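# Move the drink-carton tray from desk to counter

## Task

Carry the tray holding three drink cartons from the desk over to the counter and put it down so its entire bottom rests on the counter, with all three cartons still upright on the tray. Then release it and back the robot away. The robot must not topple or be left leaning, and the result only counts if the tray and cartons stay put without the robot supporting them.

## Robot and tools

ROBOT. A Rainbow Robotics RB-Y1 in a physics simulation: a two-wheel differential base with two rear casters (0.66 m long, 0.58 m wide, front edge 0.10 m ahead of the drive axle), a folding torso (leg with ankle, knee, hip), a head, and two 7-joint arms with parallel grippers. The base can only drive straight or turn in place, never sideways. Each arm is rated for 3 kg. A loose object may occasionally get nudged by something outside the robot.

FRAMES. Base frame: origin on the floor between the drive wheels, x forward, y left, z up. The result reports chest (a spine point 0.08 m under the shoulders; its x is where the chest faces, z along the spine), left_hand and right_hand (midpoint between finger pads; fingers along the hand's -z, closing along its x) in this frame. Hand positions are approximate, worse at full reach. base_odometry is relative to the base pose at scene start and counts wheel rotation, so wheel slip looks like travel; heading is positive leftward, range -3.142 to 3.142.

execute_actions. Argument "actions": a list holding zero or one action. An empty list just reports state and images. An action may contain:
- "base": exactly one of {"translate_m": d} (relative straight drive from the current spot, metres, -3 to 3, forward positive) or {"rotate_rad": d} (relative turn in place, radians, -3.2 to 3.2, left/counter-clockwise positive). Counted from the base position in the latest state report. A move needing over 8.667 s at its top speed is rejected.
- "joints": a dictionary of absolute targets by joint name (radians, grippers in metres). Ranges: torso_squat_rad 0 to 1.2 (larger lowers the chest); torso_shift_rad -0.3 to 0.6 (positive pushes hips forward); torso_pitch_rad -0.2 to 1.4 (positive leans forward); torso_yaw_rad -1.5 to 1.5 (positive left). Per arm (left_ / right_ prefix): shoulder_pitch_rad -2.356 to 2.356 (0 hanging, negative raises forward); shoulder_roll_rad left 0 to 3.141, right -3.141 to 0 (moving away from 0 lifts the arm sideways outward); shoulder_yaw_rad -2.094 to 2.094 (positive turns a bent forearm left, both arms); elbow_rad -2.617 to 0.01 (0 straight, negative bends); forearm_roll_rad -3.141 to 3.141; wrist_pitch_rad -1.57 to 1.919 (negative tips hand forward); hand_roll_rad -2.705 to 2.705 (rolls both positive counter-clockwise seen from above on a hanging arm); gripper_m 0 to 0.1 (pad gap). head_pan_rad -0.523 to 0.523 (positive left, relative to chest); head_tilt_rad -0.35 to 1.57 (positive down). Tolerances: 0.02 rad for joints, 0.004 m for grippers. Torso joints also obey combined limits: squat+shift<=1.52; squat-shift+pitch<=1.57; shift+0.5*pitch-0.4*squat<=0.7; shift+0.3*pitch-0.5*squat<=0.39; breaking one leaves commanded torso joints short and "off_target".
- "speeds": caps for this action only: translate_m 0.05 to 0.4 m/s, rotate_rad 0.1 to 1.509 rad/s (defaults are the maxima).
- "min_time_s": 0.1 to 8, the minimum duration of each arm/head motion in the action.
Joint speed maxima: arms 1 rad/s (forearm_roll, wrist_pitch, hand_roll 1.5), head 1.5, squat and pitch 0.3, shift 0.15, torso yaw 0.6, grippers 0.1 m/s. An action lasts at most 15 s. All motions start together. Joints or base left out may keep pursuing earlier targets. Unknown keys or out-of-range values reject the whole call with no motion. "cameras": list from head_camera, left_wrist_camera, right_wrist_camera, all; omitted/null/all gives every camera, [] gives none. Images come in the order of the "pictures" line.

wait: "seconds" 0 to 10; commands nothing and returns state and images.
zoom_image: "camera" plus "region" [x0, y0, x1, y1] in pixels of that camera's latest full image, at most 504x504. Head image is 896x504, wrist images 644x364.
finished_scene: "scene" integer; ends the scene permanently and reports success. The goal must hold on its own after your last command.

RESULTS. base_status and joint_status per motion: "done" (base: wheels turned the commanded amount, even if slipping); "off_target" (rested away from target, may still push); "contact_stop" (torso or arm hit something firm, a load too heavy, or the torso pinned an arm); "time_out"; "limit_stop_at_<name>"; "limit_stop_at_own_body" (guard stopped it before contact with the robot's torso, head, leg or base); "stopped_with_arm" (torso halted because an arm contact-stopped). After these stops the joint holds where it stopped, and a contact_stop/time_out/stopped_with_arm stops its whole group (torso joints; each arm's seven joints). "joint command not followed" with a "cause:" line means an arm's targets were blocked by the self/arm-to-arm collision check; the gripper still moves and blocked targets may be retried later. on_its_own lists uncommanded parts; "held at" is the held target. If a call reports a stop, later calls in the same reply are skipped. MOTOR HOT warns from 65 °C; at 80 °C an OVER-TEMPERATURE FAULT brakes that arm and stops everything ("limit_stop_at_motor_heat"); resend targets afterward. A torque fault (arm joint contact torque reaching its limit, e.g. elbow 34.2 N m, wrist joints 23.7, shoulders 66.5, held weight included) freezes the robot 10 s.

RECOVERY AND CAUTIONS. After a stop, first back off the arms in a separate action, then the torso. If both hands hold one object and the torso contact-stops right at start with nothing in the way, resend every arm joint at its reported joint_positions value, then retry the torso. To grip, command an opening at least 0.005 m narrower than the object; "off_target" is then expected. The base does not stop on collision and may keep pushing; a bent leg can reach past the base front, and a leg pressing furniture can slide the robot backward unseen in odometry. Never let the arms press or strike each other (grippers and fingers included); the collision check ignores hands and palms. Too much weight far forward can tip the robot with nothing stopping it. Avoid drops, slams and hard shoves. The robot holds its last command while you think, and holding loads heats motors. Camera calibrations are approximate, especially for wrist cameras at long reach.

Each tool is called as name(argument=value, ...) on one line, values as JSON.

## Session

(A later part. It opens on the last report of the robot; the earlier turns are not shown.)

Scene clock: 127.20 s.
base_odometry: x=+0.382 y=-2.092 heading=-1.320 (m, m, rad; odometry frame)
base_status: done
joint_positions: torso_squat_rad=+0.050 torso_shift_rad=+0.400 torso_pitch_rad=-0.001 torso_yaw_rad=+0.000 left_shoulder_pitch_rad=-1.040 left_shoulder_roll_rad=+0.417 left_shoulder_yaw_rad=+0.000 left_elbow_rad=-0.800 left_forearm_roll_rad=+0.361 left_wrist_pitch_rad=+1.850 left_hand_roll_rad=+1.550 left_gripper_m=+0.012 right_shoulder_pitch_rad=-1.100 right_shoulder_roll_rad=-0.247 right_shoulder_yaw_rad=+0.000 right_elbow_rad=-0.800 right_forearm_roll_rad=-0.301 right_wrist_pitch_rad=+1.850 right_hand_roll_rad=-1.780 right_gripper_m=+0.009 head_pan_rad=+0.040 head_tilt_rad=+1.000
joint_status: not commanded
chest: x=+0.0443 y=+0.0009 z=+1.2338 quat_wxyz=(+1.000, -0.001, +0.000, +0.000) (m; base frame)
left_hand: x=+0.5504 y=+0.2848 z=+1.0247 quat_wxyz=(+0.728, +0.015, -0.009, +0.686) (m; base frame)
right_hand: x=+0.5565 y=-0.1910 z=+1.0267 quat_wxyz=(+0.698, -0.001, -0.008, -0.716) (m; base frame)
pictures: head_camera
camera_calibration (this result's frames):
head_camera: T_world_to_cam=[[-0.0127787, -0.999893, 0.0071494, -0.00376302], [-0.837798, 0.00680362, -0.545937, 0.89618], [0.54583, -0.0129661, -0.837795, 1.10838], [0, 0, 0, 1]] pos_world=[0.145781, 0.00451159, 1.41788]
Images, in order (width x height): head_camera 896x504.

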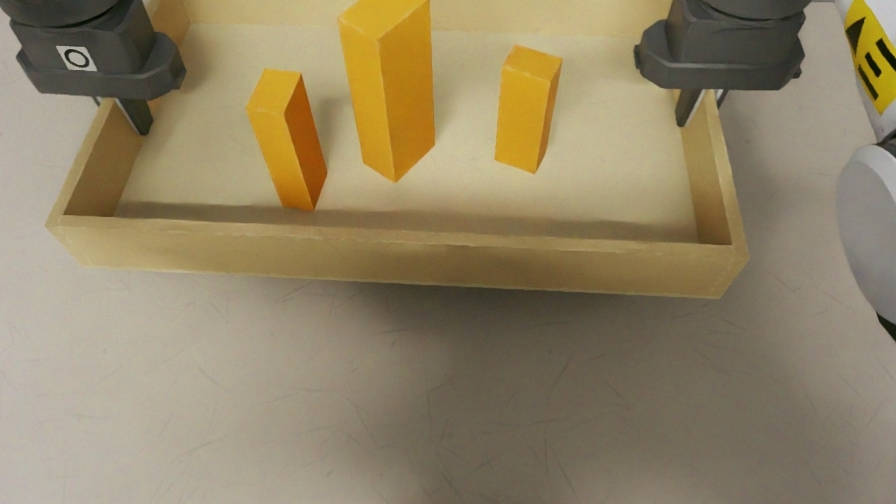

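Closer than expected; back off a bit to clear the knee, while lowering.

execute_actions(actions=[{"base":{"translate_m":-0.1},"joints":{"torso_squat_rad":0.25}}])

execute_actions(actions=[{"joints":{"torso_squat_rad":0.34}}])

Scene clock: 134.10 s.
base_odometry: x=+0.357 y=-1.996 heading=-1.320 (m, m, rad; odometry frame)
base_status: done
joint_positions: torso_squat_rad=+0.250 torso_shift_rad=+0.400 torso_pitch_rad=-0.001 torso_yaw_rad=+0.000 left_shoulder_pitch_rad=-1.040 left_shoulder_roll_rad=+0.417 left_shoulder_yaw_rad=+0.000 left_elbow_rad=-0.800 left_forearm_roll_rad=+0.361 left_wrist_pitch_rad=+1.850 left_hand_roll_rad=+1.550 left_gripper_m=+0.012 right_shoulder_pitch_rad=-1.100 right_shoulder_roll_rad=-0.247 right_shoulder_yaw_rad=+0.000 right_elbow_rad=-0.800 right_forearm_roll_rad=-0.301 right_wrist_pitch_rad=+1.850 right_hand_roll_rad=-1.780 right_gripper_m=+0.009 head_pan_rad=+0.040 head_tilt_rad=+1.000
joint_status: all done
chest: x=+0.0360 y=+0.0008 z=+1.2146 quat_wxyz=(+1.000, -0.001, +0.000, +0.000) (m; base frame)
left_hand: x=+0.5422 y=+0.2848 z=+1.0056 quat_wxyz=(+0.728, +0.015, -0.009, +0.686) (m; base frame)
right_hand: x=+0.5482 y=-0.1911 z=+1.0076 quat_wxyz=(+0.698, -0.001, -0.008, -0.716) (m; base frame)
pictures: head_camera, left_wrist_camera, right_wrist_camera
camera_calibration (this result's frames):
head_camera: T_world_to_cam=[[-0.0127805, -0.999893, 0.00714661, -0.00374215], [-0.837671, 0.00680361, -0.546132, 0.879017], [0.546025, -0.0129664, -0.837669, 1.09663], [0, 0, 0, 1]] pos_world=[0.137491, 0.00449709, 1.3987]
left_wrist_camera: T_world_to_cam=[[0.0298048, 0.999197, 0.0267732, -0.330018], [0.737488, -0.0400626, 0.674171, -1.04046], [0.674703, -0.000348632, -0.73809, 0.466734], [0, 0, 0, 1]] pos_world=[0.462253, 0.288232, 1.05477]
right_wrist_camera: T_world_to_cam=[[0.0388135, 0.997407, -0.0605966, 0.234348], [0.776042, 0.00811407, 0.630629, -1.02378], [0.629485, -0.0715024, -0.773716, 0.508018], [0, 0, 0, 1]] pos_world=[0.465608, -0.189109, 1.05288]
Images, in order (width x height): head_camera 896x504, left_wrist_camera 644x364, right_wrist_camera 644x364.

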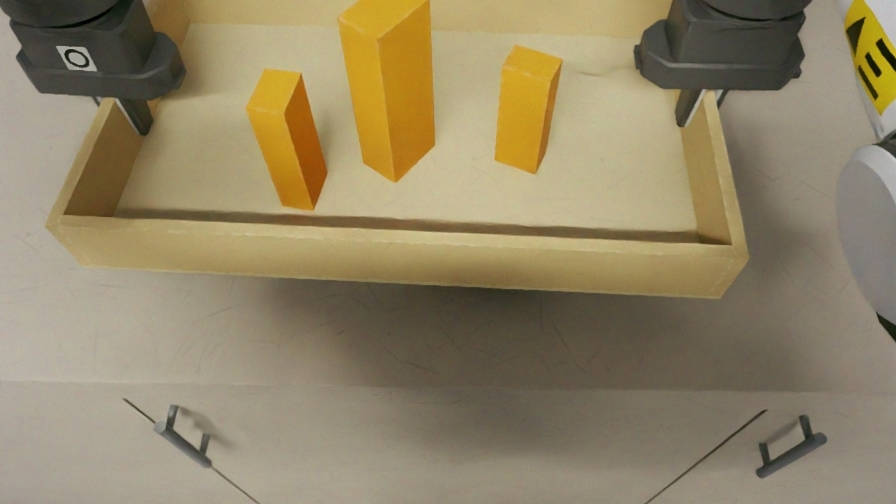

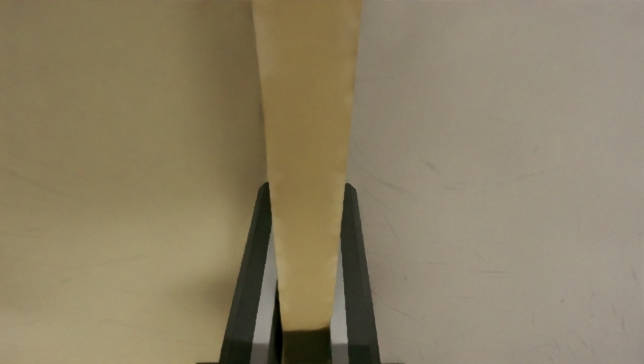

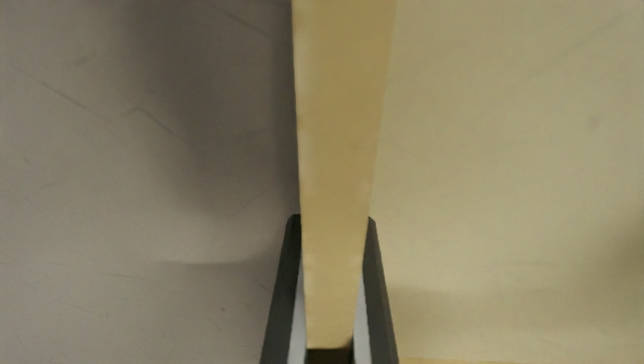

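Scene clock: 135.17 s.
base_odometry: x=+0.357 y=-1.996 heading=-1.320 (m, m, rad; odometry frame)
base_status: not commanded
joint_positions: torso_squat_rad=+0.340 torso_shift_rad=+0.400 torso_pitch_rad=-0.001 torso_yaw_rad=+0.000 left_shoulder_pitch_rad=-1.040 left_shoulder_roll_rad=+0.417 left_shoulder_yaw_rad=+0.000 left_elbow_rad=-0.800 left_forearm_roll_rad=+0.361 left_wrist_pitch_rad=+1.850 left_hand_roll_rad=+1.550 left_gripper_m=+0.012 right_shoulder_pitch_rad=-1.100 right_shoulder_roll_rad=-0.247 right_shoulder_yaw_rad=+0.000 right_elbow_rad=-0.800 right_forearm_roll_rad=-0.301 right_wrist_pitch_rad=+1.850 right_hand_roll_rad=-1.780 right_gripper_m=+0.009 head_pan_rad=+0.040 head_tilt_rad=+1.000
joint_status: all done
chest: x=+0.0289 y=+0.0008 z=+1.1977 quat_wxyz=(+1.000, -0.001, +0.000, +0.000) (m; base frame)
left_hand: x=+0.5350 y=+0.2848 z=+0.9888 quat_wxyz=(+0.728, +0.015, -0.009, +0.686) (m; base frame)
right_hand: x=+0.5411 y=-0.1911 z=+0.9908 quat_wxyz=(+0.698, -0.001, -0.008, -0.716) (m; base frame)
pictures: head_camera, left_wrist_camera, right_wrist_camera
camera_calibration (this result's frames):
head_camera: T_world_to_cam=[[-0.0127812, -0.999893, 0.00714559, -0.00372512], [-0.83763, 0.0068038, -0.546195, 0.863872], [0.546088, -0.0129664, -0.837628, 1.08639], [0, 0, 0, 1]] pos_world=[0.130294, 0.00448425, 1.38186]
left_wrist_camera: T_world_to_cam=[[0.0298031, 0.999197, 0.0267757, -0.329343], [0.737436, -0.0400629, 0.674228, -1.02387], [0.674759, -0.000348695, -0.738038, 0.459081], [0, 0, 0, 1]] pos_world=[0.455082, 0.28822, 1.03796]
right_wrist_camera: T_world_to_cam=[[0.0388179, 0.997407, -0.0605936, 0.233615], [0.775994, 0.00811429, 0.630688, -1.00765], [0.629545, -0.0715023, -0.773667, 0.499443], [0, 0, 0, 1]] pos_world=[0.458437, -0.189121, 1.03607]
Images, in order (width x height): head_camera 896x504, left_wrist_camera 644x364, right_wrist_camera 644x364.

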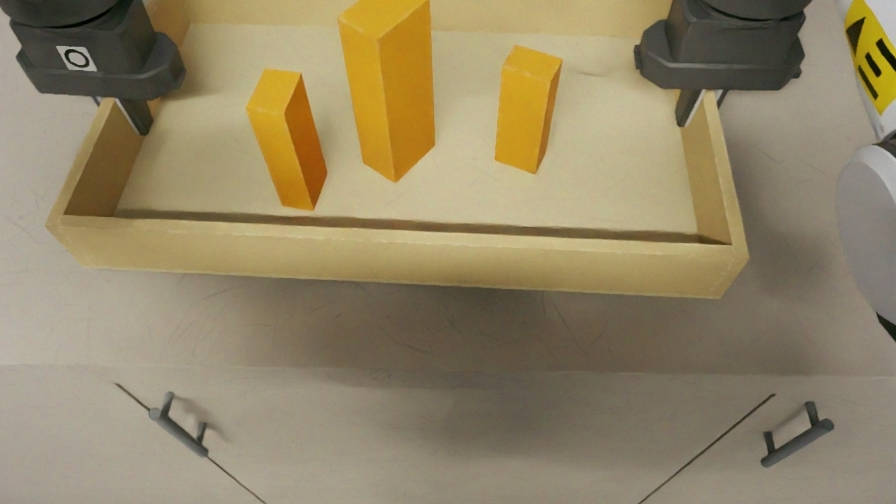

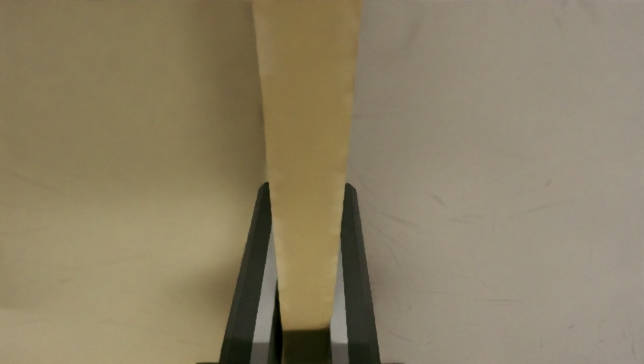

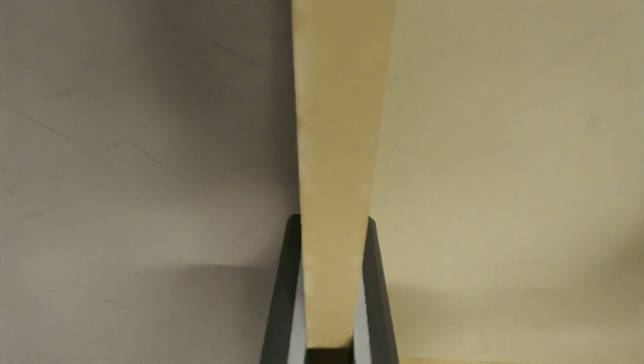

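execute_actions(actions=[{"base":{"translate_m":0.04},"joints":{"torso_squat_rad":0.4}}], cameras=["head_camera"])

execute_actions(actions=[{"joints":{"torso_squat_rad":0.45}}], cameras=["head_camera"])

execute_actions(actions=[{"joints":{"torso_squat_rad":0.49}}], cameras=["head_camera"])

Scene clock: 144.67 s.
base_odometry: x=+0.367 y=-2.034 heading=-1.320 (m, m, rad; odometry frame)
base_status: done
joint_positions: torso_squat_rad=+0.400 torso_shift_rad=+0.400 torso_pitch_rad=-0.001 torso_yaw_rad=+0.000 left_shoulder_pitch_rad=-1.040 left_shoulder_roll_rad=+0.417 left_shoulder_yaw_rad=+0.000 left_elbow_rad=-0.800 left_forearm_roll_rad=+0.361 left_wrist_pitch_rad=+1.850 left_hand_roll_rad=+1.550 left_gripper_m=+0.012 right_shoulder_pitch_rad=-1.100 right_shoulder_roll_rad=-0.247 right_shoulder_yaw_rad=+0.000 right_elbow_rad=-0.800 right_forearm_roll_rad=-0.301 right_wrist_pitch_rad=+1.850 right_hand_roll_rad=-1.780 right_gripper_m=+0.009 head_pan_rad=+0.040 head_tilt_rad=+1.000
joint_status: all done
chest: x=+0.0230 y=+0.0008 z=+1.1837 quat_wxyz=(+1.000, -0.001, +0.000, +0.000) (m; base frame)
left_hand: x=+0.5291 y=+0.2848 z=+0.9746 quat_wxyz=(+0.728, +0.015, -0.009, +0.686) (m; base frame)
right_hand: x=+0.5352 y=-0.1911 z=+0.9767 quat_wxyz=(+0.698, -0.001, -0.007, -0.716) (m; base frame)
pictures: head_camera
camera_calibration (this result's frames):
head_camera: T_world_to_cam=[[-0.0127796, -0.999893, 0.0071484, -0.00371329], [-0.837737, 0.00680344, -0.546031, 0.851159], [0.545924, -0.0129665, -0.837734, 1.07797], [0, 0, 0, 1]] pos_world=[0.124511, 0.00447384, 1.36784]
Images, in order (width x height): head_camera 896x504.

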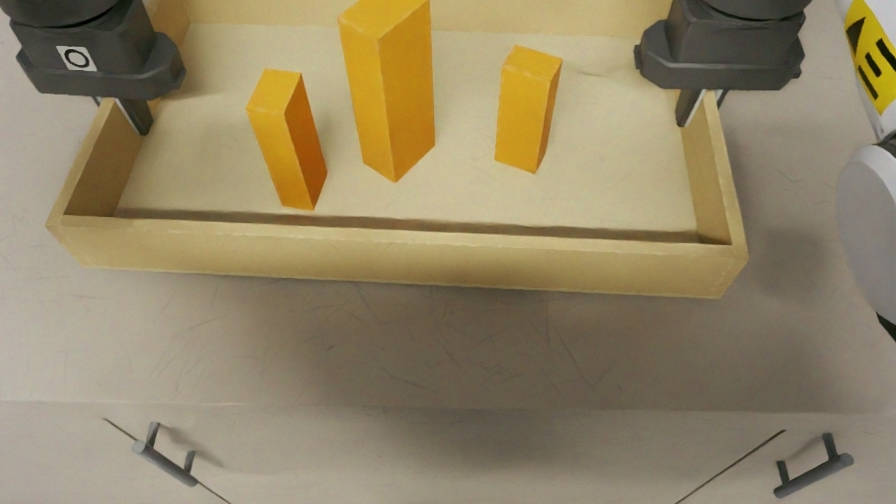

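Scene clock: 145.53 s.
base_odometry: x=+0.367 y=-2.034 heading=-1.320 (m, m, rad; odometry frame)
base_status: not commanded
joint_positions: torso_squat_rad=+0.450 torso_shift_rad=+0.400 torso_pitch_rad=-0.002 torso_yaw_rad=+0.000 left_shoulder_pitch_rad=-1.042 left_shoulder_roll_rad=+0.418 left_shoulder_yaw_rad=+0.000 left_elbow_rad=-0.801 left_forearm_roll_rad=+0.361 left_wrist_pitch_rad=+1.850 left_hand_roll_rad=+1.550 left_gripper_m=+0.012 right_shoulder_pitch_rad=-1.102 right_shoulder_roll_rad=-0.248 right_shoulder_yaw_rad=+0.000 right_elbow_rad=-0.801 right_forearm_roll_rad=-0.301 right_wrist_pitch_rad=+1.850 right_hand_roll_rad=-1.780 right_gripper_m=+0.009 head_pan_rad=+0.040 head_tilt_rad=+1.000
joint_status: all done
chest: x=+0.0164 y=+0.0008 z=+1.1706 quat_wxyz=(+1.000, -0.001, -0.001, +0.000) (m; base frame)
left_hand: x=+0.5238 y=+0.2847 z=+0.9640 quat_wxyz=(+0.728, +0.013, -0.011, +0.686) (m; base frame)
right_hand: x=+0.5298 y=-0.1910 z=+0.9660 quat_wxyz=(+0.698, +0.001, -0.009, -0.716) (m; base frame)
pictures: head_camera
camera_calibration (this result's frames):
head_camera: T_world_to_cam=[[-0.0127918, -0.999893, 0.00712498, -0.00368664], [-0.836742, 0.00680281, -0.547556, 0.840185], [0.547449, -0.012966, -0.836739, 1.06939], [0, 0, 0, 1]] pos_world=[0.117536, 0.00446379, 1.35487]
Images, in order (width x height): head_camera 896x504.

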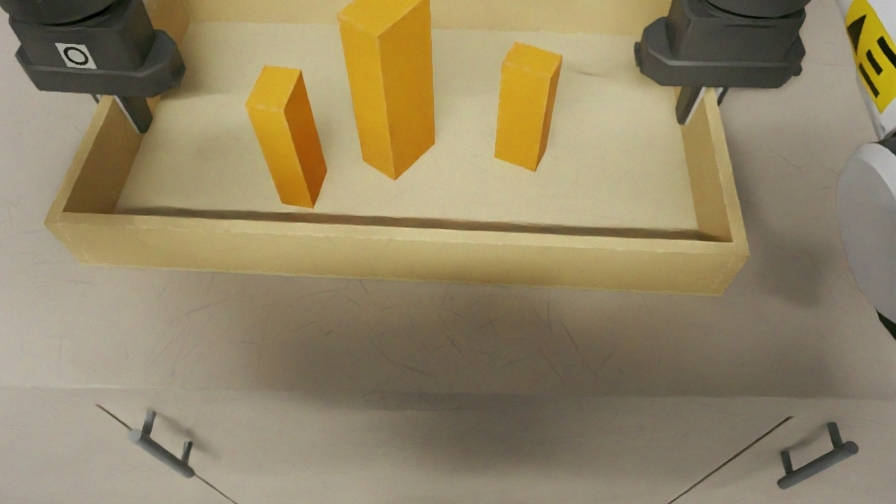

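Scene clock: 146.40 s.
base_odometry: x=+0.367 y=-2.034 heading=-1.320 (m, m, rad; odometry frame)
base_status: not commanded
joint_positions: torso_squat_rad=+0.488 torso_shift_rad=+0.396 torso_pitch_rad=-0.012 torso_yaw_rad=+0.000 left_shoulder_pitch_rad=-1.046 left_shoulder_roll_rad=+0.420 left_shoulder_yaw_rad=+0.001 left_elbow_rad=-0.803 left_forearm_roll_rad=+0.361 left_wrist_pitch_rad=+1.850 left_hand_roll_rad=+1.550 left_gripper_m=+0.012 right_shoulder_pitch_rad=-1.106 right_shoulder_roll_rad=-0.249 right_shoulder_yaw_rad=-0.001 right_elbow_rad=-0.803 right_forearm_roll_rad=-0.301 right_wrist_pitch_rad=+1.849 right_hand_roll_rad=-1.780 right_gripper_m=+0.009 head_pan_rad=+0.040 head_tilt_rad=+1.000
joint_status: torso_squat_rad contact_stop (moved +0.038 of +0.040)
chest: x=+0.0066 y=+0.0008 z=+1.1605 quat_wxyz=(+1.000, -0.001, -0.006, +0.000) (m; base frame)
left_hand: x=+0.5175 y=+0.2849 z=+0.9614 quat_wxyz=(+0.728, +0.008, -0.017, +0.686) (m; base frame)
right_hand: x=+0.5236 y=-0.1910 z=+0.9635 quat_wxyz=(+0.698, +0.006, -0.015, -0.716) (m; base frame)
pictures: head_camera
camera_calibration (this result's frames):
head_camera: T_world_to_cam=[[-0.0128509, -0.999894, 0.00688533, -0.00351029], [-0.831469, 0.00686084, -0.555529, 0.835708], [0.555422, -0.012864, -0.831469, 1.06011], [0, 0, 0, 1]] pos_world=[0.106012, 0.00439365, 1.34573]
Images, in order (width x height): head_camera 896x504.

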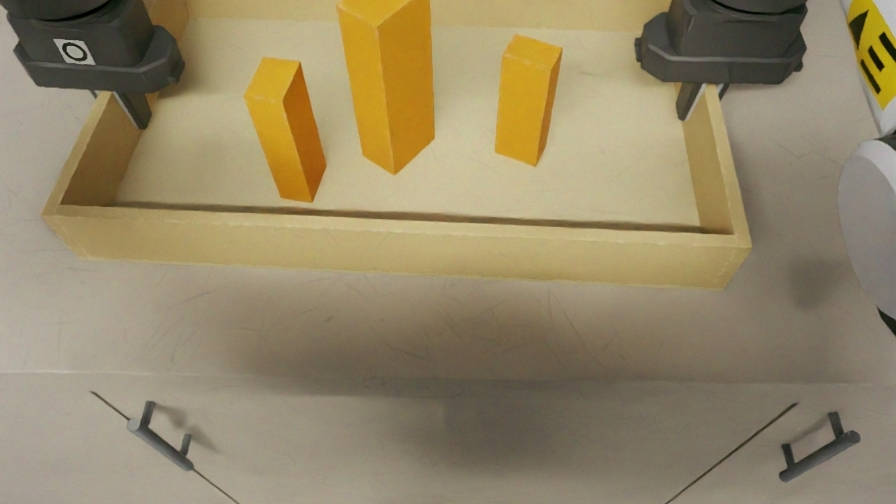

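execute_actions(actions=[{"joints":{"left_gripper_m":0.08,"right_gripper_m":0.08}}], cameras=[])

execute_actions(actions=[{"joints":{"torso_squat_rad":0.05,"torso_pitch_rad":-0.1}}], cameras=[])

execute_actions(actions=[{"base":{"translate_m":-0.5},"joints":{"head_tilt_rad":0.7}}], cameras=["head_camera"])

finished_scene(scene=1)

Scene clock: 159.37 s.
base_odometry: x=+0.367 y=-2.034 heading=-1.320 (m, m, rad; odometry frame)
base_status: not commanded
joint_positions: torso_squat_rad=+0.488 torso_shift_rad=+0.397 torso_pitch_rad=-0.009 torso_yaw_rad=+0.000 left_shoulder_pitch_rad=-1.041 left_shoulder_roll_rad=+0.421 left_shoulder_yaw_rad=+0.000 left_elbow_rad=-0.801 left_forearm_roll_rad=+0.360 left_wrist_pitch_rad=+1.850 left_hand_roll_rad=+1.550 left_gripper_m=+0.080 right_shoulder_pitch_rad=-1.100 right_shoulder_roll_rad=-0.250 right_shoulder_yaw_rad=+0.000 right_elbow_rad=-0.800 right_forearm_roll_rad=-0.300 right_wrist_pitch_rad=+1.850 right_hand_roll_rad=-1.780 right_gripper_m=+0.080 head_pan_rad=+0.040 head_tilt_rad=+1.000
joint_status: all done
chest: x=+0.0082 y=+0.0008 z=+1.1603 quat_wxyz=(+1.000, -0.001, -0.005, +0.000) (m; base frame)
left_hand: x=+0.5166 y=+0.2870 z=+0.9571 quat_wxyz=(+0.726, +0.012, -0.015, +0.687) (m; base frame)
right_hand: x=+0.5225 y=-0.1926 z=+0.9583 quat_wxyz=(+0.697, +0.002, -0.012, -0.717) (m; base frame)
pictures: none
No camera images: the call's "cameras" was empty. Leave "cameras" out to get every camera's image.

Scene clock: 161.67 s.
base_odometry: x=+0.367 y=-2.034 heading=-1.320 (m, m, rad; odometry frame)
base_status: not commanded
joint_positions: torso_squat_rad=+0.050 torso_shift_rad=+0.397 torso_pitch_rad=-0.100 torso_yaw_rad=+0.000 left_shoulder_pitch_rad=-1.040 left_shoulder_roll_rad=+0.420 left_shoulder_yaw_rad=+0.000 left_elbow_rad=-0.800 left_forearm_roll_rad=+0.360 left_wrist_pitch_rad=+1.850 left_hand_roll_rad=+1.550 left_gripper_m=+0.080 right_shoulder_pitch_rad=-1.100 right_shoulder_roll_rad=-0.250 right_shoulder_yaw_rad=+0.000 right_elbow_rad=-0.800 right_forearm_roll_rad=-0.300 right_wrist_pitch_rad=+1.850 right_hand_roll_rad=-1.780 right_gripper_m=+0.080 head_pan_rad=+0.040 head_tilt_rad=+1.000
joint_status: all done
chest: x=+0.0115 y=+0.0008 z=+1.2331 quat_wxyz=(+0.999, -0.001, -0.050, +0.000) (m; base frame)
left_hand: x=+0.5359 y=+0.2869 z=+1.0760 quat_wxyz=(+0.725, -0.019, -0.047, +0.687) (m; base frame)
right_hand: x=+0.5419 y=-0.1926 z=+1.0784 quat_wxyz=(+0.696, +0.034, -0.043, -0.716) (m; base frame)
pictures: none
No camera images: the call's "cameras" was empty. Leave "cameras" out to get every camera's image.

Scene clock: 164.40 s.
base_odometry: x=+0.243 y=-1.550 heading=-1.320 (m, m, rad; odometry frame)
base_status: done
joint_positions: torso_squat_rad=+0.050 torso_shift_rad=+0.397 torso_pitch_rad=-0.100 torso_yaw_rad=+0.000 left_shoulder_pitch_rad=-1.040 left_shoulder_roll_rad=+0.420 left_shoulder_yaw_rad=+0.000 left_elbow_rad=-0.800 left_forearm_roll_rad=+0.360 left_wrist_pitch_rad=+1.850 left_hand_roll_rad=+1.550 left_gripper_m=+0.080 right_shoulder_pitch_rad=-1.100 right_shoulder_roll_rad=-0.250 right_shoulder_yaw_rad=+0.000 right_elbow_rad=-0.800 right_forearm_roll_rad=-0.300 right_wrist_pitch_rad=+1.850 right_hand_roll_rad=-1.780 right_gripper_m=+0.080 head_pan_rad=+0.040 head_tilt_rad=+0.700
joint_status: all done
chest: x=+0.0114 y=+0.0008 z=+1.2331 quat_wxyz=(+0.999, -0.001, -0.050, +0.000) (m; base frame)
left_hand: x=+0.5358 y=+0.2869 z=+1.0760 quat_wxyz=(+0.725, -0.019, -0.047, +0.687) (m; base frame)
right_hand: x=+0.5418 y=-0.1926 z=+1.0784 quat_wxyz=(+0.696, +0.034, -0.043, -0.716) (m; base frame)
pictures: head_camera
camera_calibration (this result's frames):
head_camera: T_world_to_cam=[[-0.0111463, -0.999887, -0.010061, 0.0201743], [-0.559706, 0.0145764, -0.828563, 1.25385], [0.828617, -0.00360426, -0.559805, 0.735215], [0, 0, 0, 1]] pos_world=[0.0927984, 0.00454535, 1.45067]
Images, in order (width x height): head_camera 896x504.

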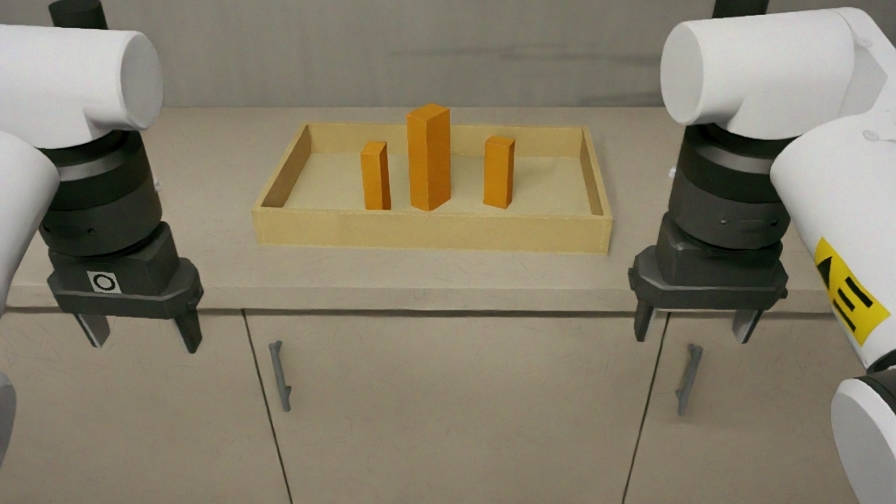

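The scene is finished: the task was done.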